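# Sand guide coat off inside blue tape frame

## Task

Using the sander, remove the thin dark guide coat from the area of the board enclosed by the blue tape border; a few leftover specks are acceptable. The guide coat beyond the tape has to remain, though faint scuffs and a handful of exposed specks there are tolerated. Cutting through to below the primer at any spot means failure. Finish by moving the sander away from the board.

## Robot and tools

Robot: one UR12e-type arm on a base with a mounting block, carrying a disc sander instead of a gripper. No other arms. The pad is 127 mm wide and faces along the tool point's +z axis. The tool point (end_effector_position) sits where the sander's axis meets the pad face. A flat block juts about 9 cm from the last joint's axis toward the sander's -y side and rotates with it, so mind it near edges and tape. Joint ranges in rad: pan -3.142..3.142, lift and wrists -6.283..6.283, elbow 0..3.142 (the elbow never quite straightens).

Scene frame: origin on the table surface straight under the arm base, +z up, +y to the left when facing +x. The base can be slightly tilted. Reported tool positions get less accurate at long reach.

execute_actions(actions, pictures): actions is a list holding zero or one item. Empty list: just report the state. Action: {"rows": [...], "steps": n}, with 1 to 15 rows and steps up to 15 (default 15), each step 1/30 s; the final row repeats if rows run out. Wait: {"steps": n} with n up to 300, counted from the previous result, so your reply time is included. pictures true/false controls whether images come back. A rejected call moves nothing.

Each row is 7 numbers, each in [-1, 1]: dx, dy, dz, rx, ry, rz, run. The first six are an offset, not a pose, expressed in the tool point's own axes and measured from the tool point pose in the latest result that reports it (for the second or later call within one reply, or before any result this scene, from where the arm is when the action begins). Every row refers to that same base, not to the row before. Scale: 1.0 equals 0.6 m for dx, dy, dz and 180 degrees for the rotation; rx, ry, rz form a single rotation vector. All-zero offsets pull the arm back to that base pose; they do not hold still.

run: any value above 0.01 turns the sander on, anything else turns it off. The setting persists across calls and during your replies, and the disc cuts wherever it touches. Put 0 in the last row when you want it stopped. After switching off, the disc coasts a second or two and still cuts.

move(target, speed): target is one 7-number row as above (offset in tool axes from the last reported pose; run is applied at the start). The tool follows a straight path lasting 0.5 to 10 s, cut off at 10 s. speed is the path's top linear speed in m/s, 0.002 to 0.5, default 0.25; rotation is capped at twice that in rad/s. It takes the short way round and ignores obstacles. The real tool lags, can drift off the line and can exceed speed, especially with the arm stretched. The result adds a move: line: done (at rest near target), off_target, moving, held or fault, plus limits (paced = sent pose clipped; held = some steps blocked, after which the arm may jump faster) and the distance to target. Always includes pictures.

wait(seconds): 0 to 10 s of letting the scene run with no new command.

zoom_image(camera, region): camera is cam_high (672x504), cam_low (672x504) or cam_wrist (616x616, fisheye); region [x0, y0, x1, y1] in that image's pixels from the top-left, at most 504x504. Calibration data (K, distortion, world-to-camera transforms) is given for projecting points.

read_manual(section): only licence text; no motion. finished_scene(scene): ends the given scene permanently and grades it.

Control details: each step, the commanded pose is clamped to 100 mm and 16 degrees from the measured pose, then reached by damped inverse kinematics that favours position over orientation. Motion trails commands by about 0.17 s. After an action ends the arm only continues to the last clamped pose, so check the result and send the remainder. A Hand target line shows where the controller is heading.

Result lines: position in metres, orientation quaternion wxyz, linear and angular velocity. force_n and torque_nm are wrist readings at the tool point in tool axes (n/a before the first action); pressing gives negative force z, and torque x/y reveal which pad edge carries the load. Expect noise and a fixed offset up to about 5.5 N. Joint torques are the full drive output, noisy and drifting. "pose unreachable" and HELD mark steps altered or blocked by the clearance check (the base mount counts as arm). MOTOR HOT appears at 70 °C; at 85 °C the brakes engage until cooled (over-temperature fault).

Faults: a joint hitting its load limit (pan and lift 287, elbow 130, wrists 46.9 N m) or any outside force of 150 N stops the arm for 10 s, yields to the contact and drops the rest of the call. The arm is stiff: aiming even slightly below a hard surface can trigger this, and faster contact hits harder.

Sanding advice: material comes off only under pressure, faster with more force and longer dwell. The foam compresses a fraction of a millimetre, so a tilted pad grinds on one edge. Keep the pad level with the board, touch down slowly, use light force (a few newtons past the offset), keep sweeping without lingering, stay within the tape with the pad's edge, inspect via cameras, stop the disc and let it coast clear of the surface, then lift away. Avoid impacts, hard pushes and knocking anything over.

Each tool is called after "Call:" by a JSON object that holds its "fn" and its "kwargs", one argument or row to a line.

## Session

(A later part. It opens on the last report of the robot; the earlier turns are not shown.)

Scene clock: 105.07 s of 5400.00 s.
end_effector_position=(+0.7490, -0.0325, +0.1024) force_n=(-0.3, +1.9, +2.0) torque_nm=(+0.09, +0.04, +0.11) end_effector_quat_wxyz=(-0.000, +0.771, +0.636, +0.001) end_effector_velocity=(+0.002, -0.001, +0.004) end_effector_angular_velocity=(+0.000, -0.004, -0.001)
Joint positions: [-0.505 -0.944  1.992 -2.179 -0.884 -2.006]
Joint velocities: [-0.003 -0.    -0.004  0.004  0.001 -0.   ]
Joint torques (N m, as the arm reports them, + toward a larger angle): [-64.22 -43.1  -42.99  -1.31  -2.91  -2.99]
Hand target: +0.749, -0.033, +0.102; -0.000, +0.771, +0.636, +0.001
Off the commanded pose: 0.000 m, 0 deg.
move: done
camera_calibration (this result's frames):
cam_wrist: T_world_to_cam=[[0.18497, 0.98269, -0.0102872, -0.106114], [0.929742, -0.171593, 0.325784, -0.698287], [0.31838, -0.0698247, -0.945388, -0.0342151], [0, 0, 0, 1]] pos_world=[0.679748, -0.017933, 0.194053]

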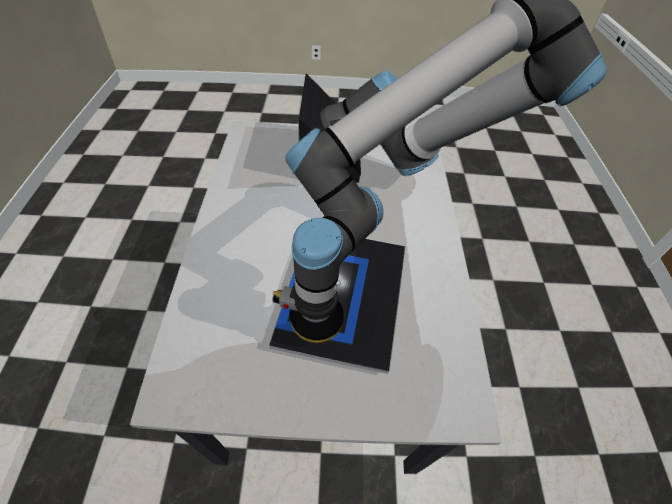

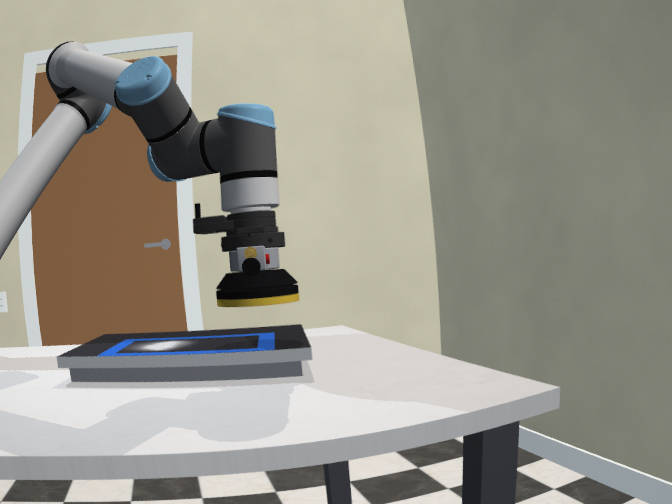

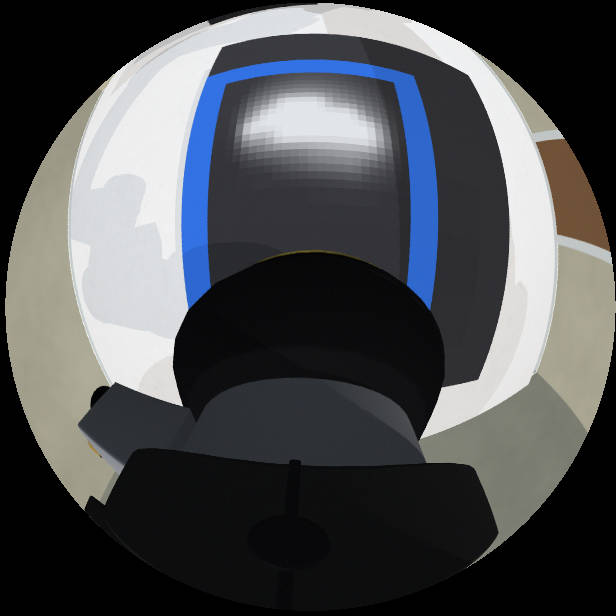

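Call:
{"fn": "move", "kwargs": {
  "target": [0.047,-0.167,0.096,0.0015,-0.001,0,1],
  "speed": 0.15
}}

Call:
{"fn": "move", "kwargs": {
  "target": [0,0,0.0038,0,0,0,1],
  "speed": 0.01
}}

Call:
{"fn": "move", "kwargs": {
  "target": [0,0.08,-0.0004,0,0,0,1],
  "speed": 0.04
}}

Call:
{"fn": "move", "kwargs": {
  "target": [-0.093,0,0.0003,0,0.002,0,1],
  "speed": 0.03
}}

Call:
{"fn": "move", "kwargs": {
  "target": [0,-0.08,0.0004,0,0,0,1],
  "speed": 0.04
}}

Call:
{"fn": "move", "kwargs": {
  "target": [0.047,0.3,-0.25,-0.0015,-0.001,0,0],
  "speed": 0.25
}}

Scene clock: 128.27 s of 5400.00 s.
end_effector_position=(+0.6561, +0.0142, +0.0449) force_n=(-3.2, -2.3, +3.0) torque_nm=(-0.63, +0.55, +0.25) end_effector_quat_wxyz=(-0.001, +0.771, +0.636, -0.002) end_effector_velocity=(-0.002, -0.000, -0.001) end_effector_angular_velocity=(+0.000, +0.000, -0.002)
Joint positions: [-0.467 -1.021  2.206 -2.341 -0.873 -1.964]
Joint velocities: [-0.001  0.     0.003 -0.002 -0.     0.001]
Joint torques (N m, as the arm reports them, + toward a larger angle): [-44.7  -55.84 -25.    -6.81   1.95   2.13]
Hand target: +0.656, +0.014, +0.045; -0.001, +0.771, +0.636, -0.002
Off the commanded pose: 0.000 m, 0 deg.
move: done
camera_calibration (this result's frames):
cam_wrist: T_world_to_cam=[[0.18488, 0.98267, -0.0133548, -0.135241], [0.931441, -0.170875, 0.321279, -0.586047], [0.313429, -0.0718372, -0.946891, -0.0523457], [0, 0, 0, 1]] pos_world=[0.587278, 0.0289961, 0.136913]

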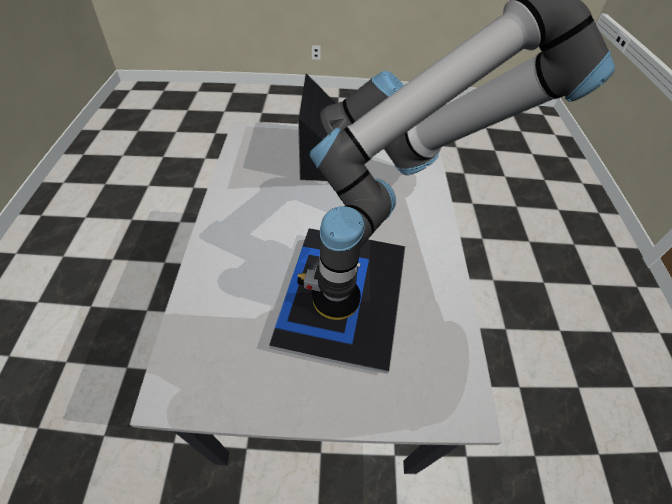

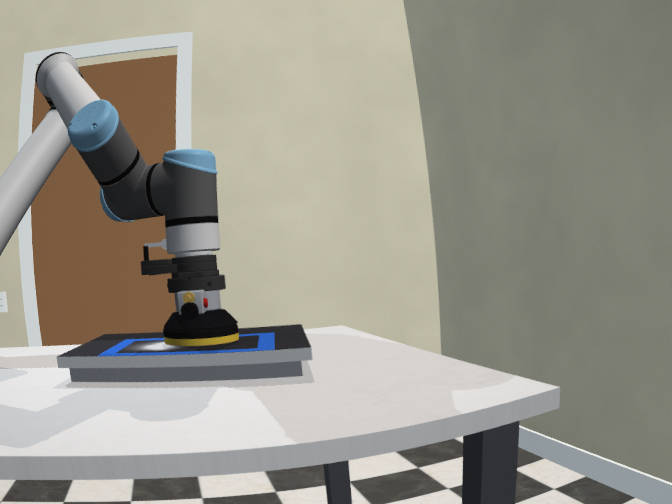

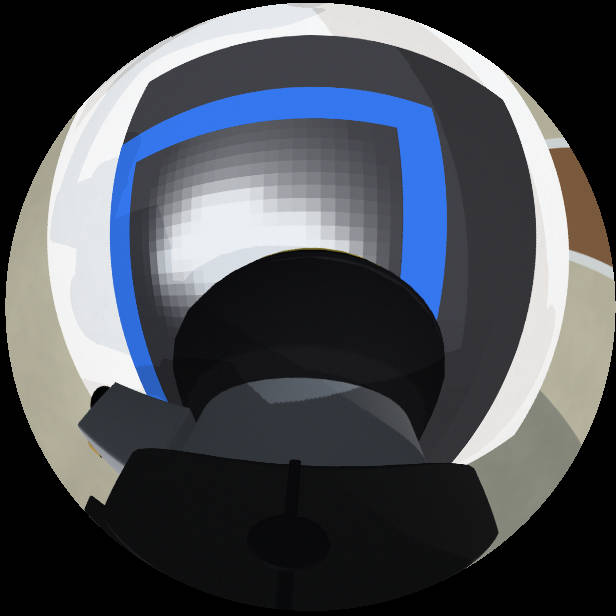

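Scene clock: 129.20 s of 5400.00 s.
end_effector_position=(+0.6561, +0.0143, +0.0427) force_n=(-0.9, -2.8, -7.0) torque_nm=(-1.16, +0.48, +0.27) end_effector_quat_wxyz=(-0.001, +0.771, +0.636, -0.002) end_effector_velocity=(+0.000, -0.001, +0.001) end_effector_angular_velocity=(-0.002, -0.002, -0.001)
Joint positions: [-0.464 -1.018  2.207 -2.347 -0.872 -1.961]
Joint velocities: [-0.002  0.     0.    -0.003 -0.001  0.001]
Joint torques (N m, as the arm reports them, + toward a larger angle): [-38.02 -24.74 -17.75  -5.11   1.17   2.48]
Hand target: +0.656, +0.014, +0.043; -0.001, +0.771, +0.636, -0.002
Off the commanded pose: 0.000 m, 0 deg.
move: done
camera_calibration (this result's frames):
cam_wrist: T_world_to_cam=[[0.184771, 0.98269, -0.0133928, -0.135236], [0.931397, -0.170745, 0.321474, -0.585313], [0.313622, -0.071873, -0.946824, -0.0545633], [0, 0, 0, 1]] pos_world=[0.587259, 0.0290344, 0.13469]

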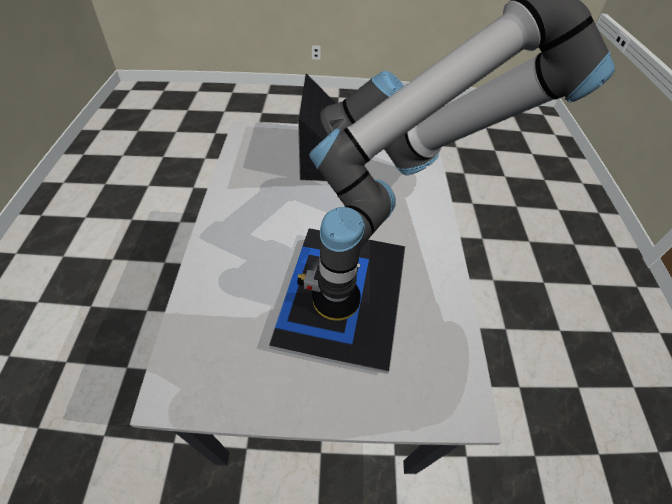

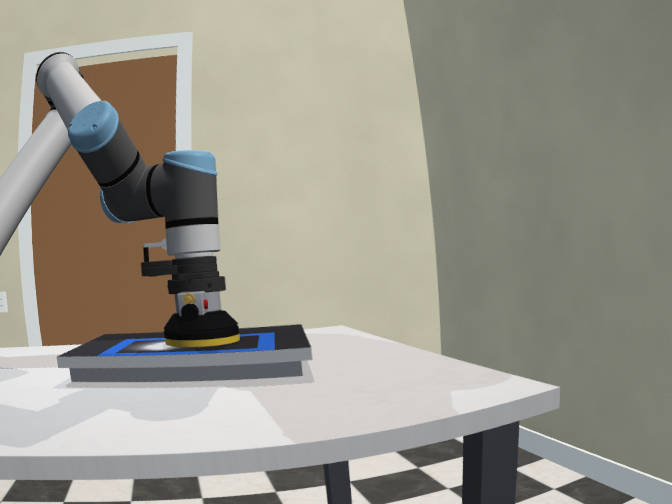

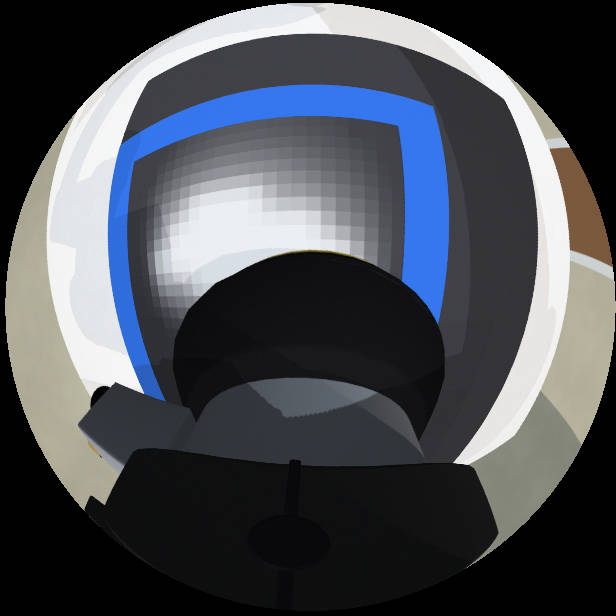

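Scene clock: 130.97 s of 5400.00 s.
end_effector_position=(+0.7031, +0.0052, +0.0426) force_n=(-5.8, -1.7, -18.1) torque_nm=(-0.17, +1.01, -0.01) end_effector_quat_wxyz=(-0.001, +0.771, +0.636, -0.002) end_effector_velocity=(+0.000, -0.001, -0.001) end_effector_angular_velocity=(+0.001, +0.001, -0.002)
Joint positions: [-0.444 -0.965  2.114 -2.322 -0.864 -1.937]
Joint velocities: [-0.     0.003 -0.001  0.001  0.     0.   ]
Joint torques (N m, as the arm reports them, + toward a larger angle): [-39.2  -29.2  -30.18   0.6    1.1    3.09]
Hand target: +0.703, +0.005, +0.043; -0.001, +0.771, +0.636, -0.002
Off the commanded pose: 0.000 m, 0 deg.
move: done
camera_calibration (this result's frames):
cam_wrist: T_world_to_cam=[[0.184801, 0.982686, -0.0133238, -0.135033], [0.931402, -0.170798, 0.321433, -0.630626], [0.313592, -0.0718109, -0.946839, -0.0700088], [0, 0, 0, 1]] pos_world=[0.634274, 0.0199573, 0.134617]

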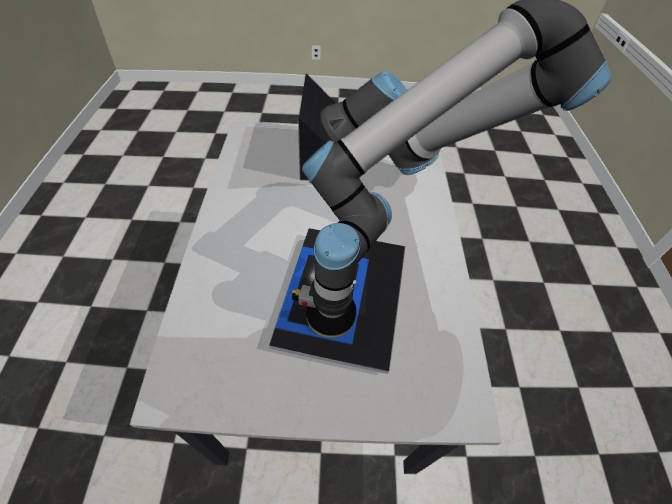

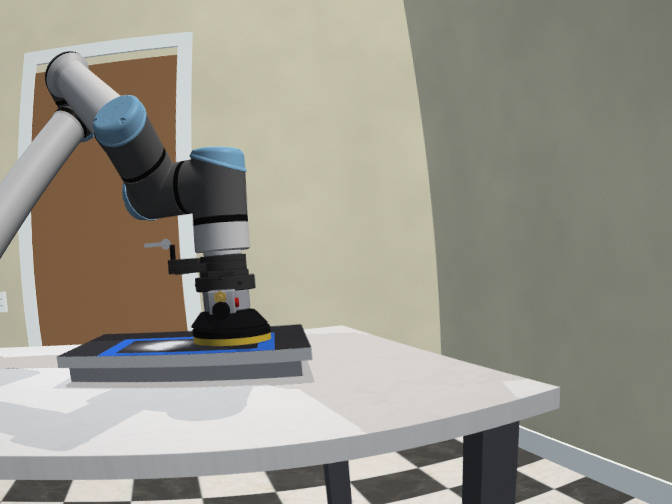

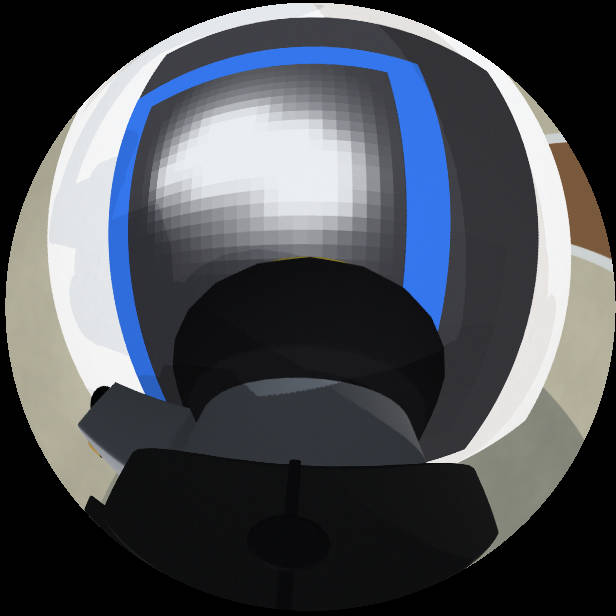

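Scene clock: 133.37 s of 5400.00 s.
end_effector_position=(+0.6926, -0.0495, +0.0426) force_n=(-0.2, -3.3, -16.6) torque_nm=(-0.84, +0.29, +0.20) end_effector_quat_wxyz=(-0.003, +0.771, +0.636, +0.000) end_effector_velocity=(-0.001, -0.001, +0.000) end_effector_angular_velocity=(+0.001, +0.000, -0.001)
Joint positions: [-0.503 -0.905  2.112 -2.333 -0.882 -2.009]
Joint velocities: [-0.001  0.     0.001  0.001  0.    -0.001]
Joint torques (N m, as the arm reports them, + toward a larger angle): [-55.17 -28.62 -28.33  -3.89  -2.1   -2.99]
Hand target: +0.693, -0.050, +0.043; -0.003, +0.771, +0.636, +0.000
Off the commanded pose: 0.000 m, 0 deg.
move: done
camera_calibration (this result's frames):
cam_wrist: T_world_to_cam=[[0.184868, 0.982738, -0.00712404, -0.0796195], [0.93101, -0.172807, 0.321494, -0.63001], [0.314713, -0.0660665, -0.946885, -0.0711993], [0, 0, 0, 1]] pos_world=[0.623672, -0.0353288, 0.13456]

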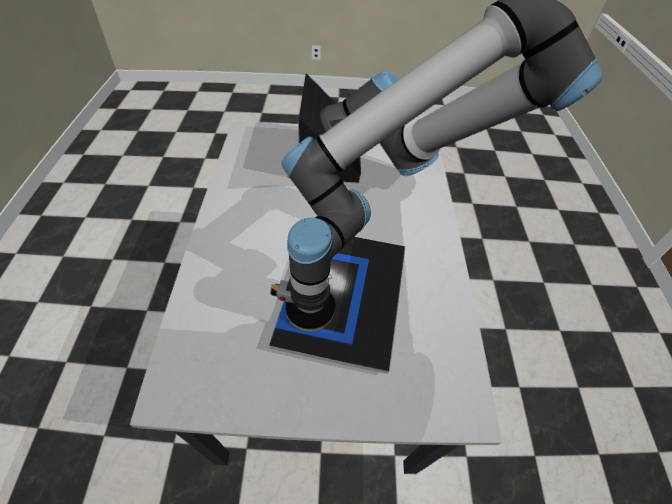

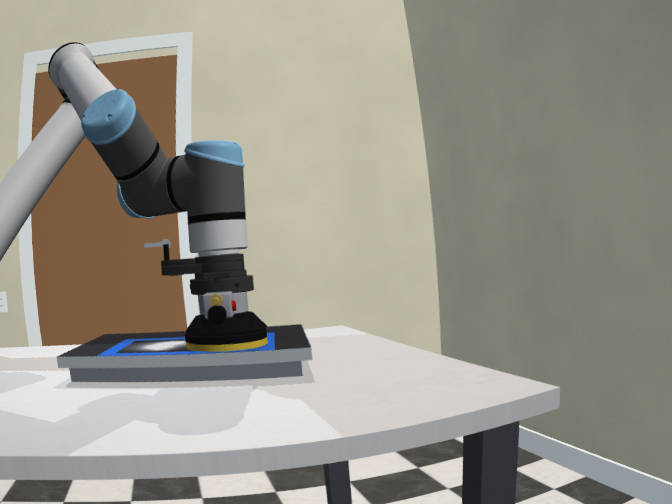

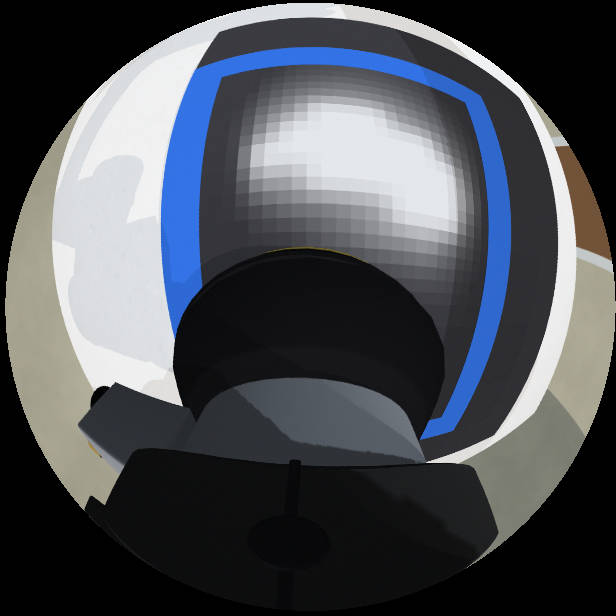

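Scene clock: 135.13 s of 5400.00 s.
end_effector_position=(+0.6455, -0.0405, +0.0425) force_n=(-6.8, -6.0, -26.1) torque_nm=(-0.37, +0.94, +0.05) end_effector_quat_wxyz=(-0.003, +0.771, +0.636, +0.000) end_effector_velocity=(-0.002, -0.000, -0.000) end_effector_angular_velocity=(-0.001, +0.002, -0.001)
Joint positions: [-0.527 -0.952  2.205 -2.361 -0.893 -2.037]
Joint velocities: [-0.001 -0.001  0.002 -0.001 -0.002 -0.   ]
Joint torques (N m, as the arm reports them, + toward a larger angle): [-53.11 -43.88 -13.38  -4.09  -1.65  -2.78]
Hand target: +0.645, -0.041, +0.043; -0.003, +0.771, +0.636, +0.000
Off the commanded pose: 0.000 m, 0 deg.
move: done
camera_calibration (this result's frames):
cam_wrist: T_world_to_cam=[[0.184857, 0.982739, -0.00717954, -0.0797354], [0.93102, -0.17278, 0.321481, -0.584637], [0.314691, -0.0661123, -0.946889, -0.0557861], [0, 0, 0, 1]] pos_world=[0.576604, -0.0263426, 0.134554]

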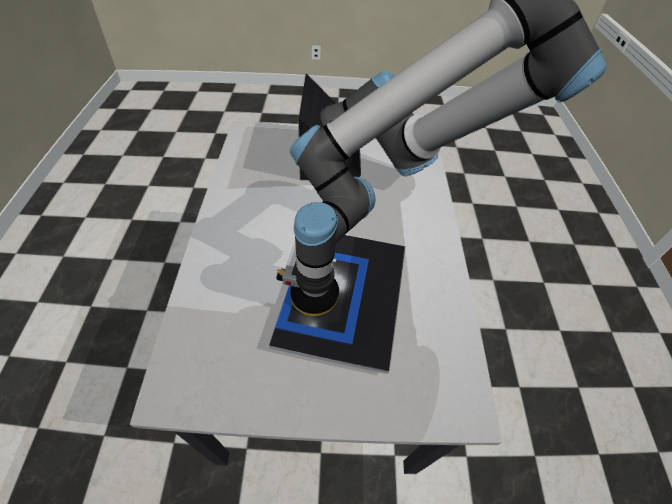

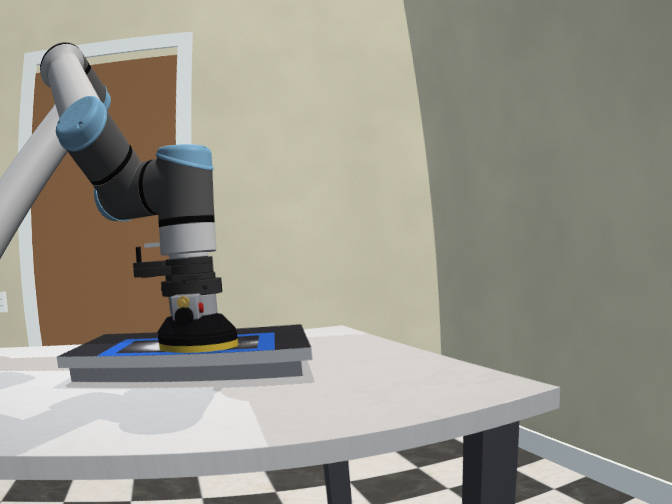

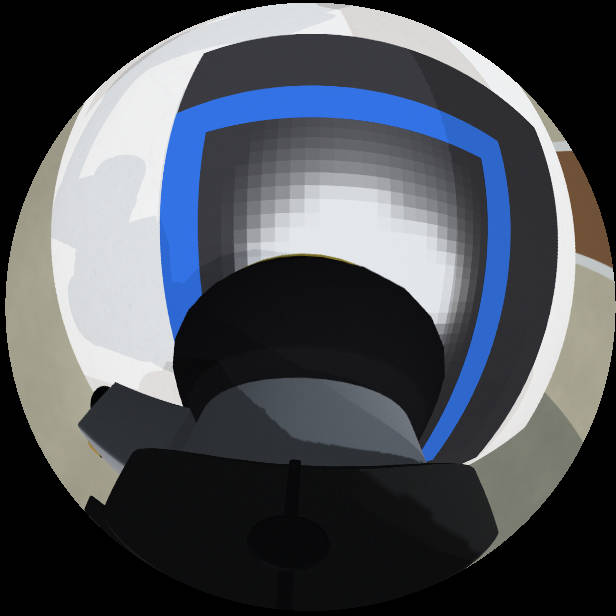

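Scene clock: 136.83 s of 5400.00 s.
end_effector_position=(+0.8281, -0.0477, +0.1917) force_n=(-2.4, -4.6, -2.4) torque_nm=(-0.75, +0.62, +0.35) end_effector_quat_wxyz=(-0.000, +0.771, +0.636, +0.001) end_effector_velocity=(+0.002, +0.000, -0.000) end_effector_angular_velocity=(-0.001, +0.002, +0.002)
Joint positions: [-0.54  -0.92   1.778 -1.964 -0.899 -2.047]
Joint velocities: [ 0.002  0.001 -0.004  0.003 -0.001 -0.001]
Joint torques (N m, as the arm reports them, + toward a larger angle): [-56.   -45.83 -46.65  -1.27  -2.28  -3.16]
Hand target: +0.828, -0.048, +0.192; -0.000, +0.771, +0.636, +0.001
Off the commanded pose: 0.000 m, 0 deg.
move: done
camera_calibration (this result's frames):
cam_wrist: T_world_to_cam=[[0.184924, 0.982698, -0.0103793, -0.104775], [0.929683, -0.171505, 0.326001, -0.803475], [0.31858, -0.069935, -0.945313, 0.0238446], [0, 0, 0, 1]] pos_world=[0.758756, -0.0331699, 0.283387]

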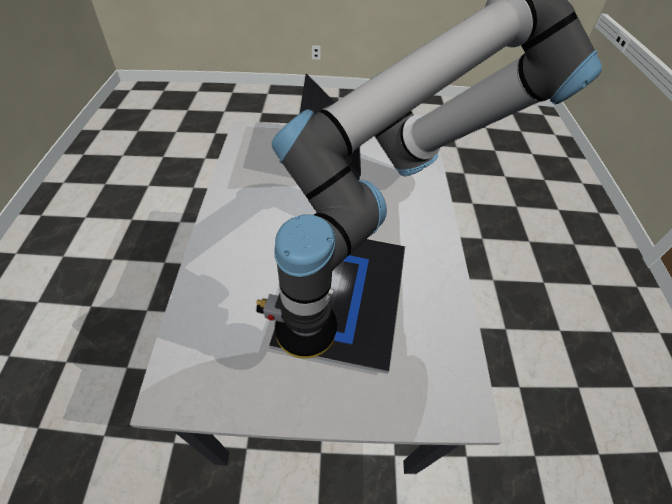

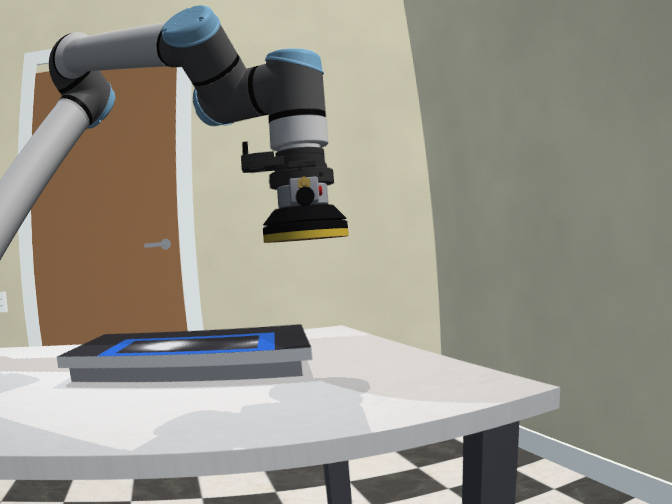

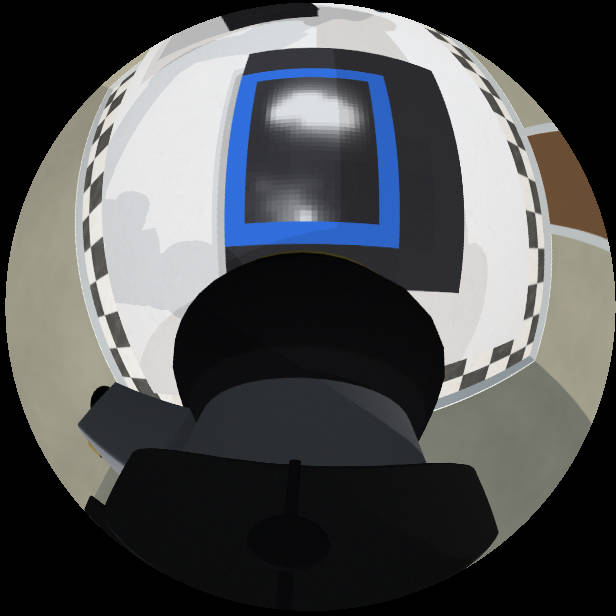

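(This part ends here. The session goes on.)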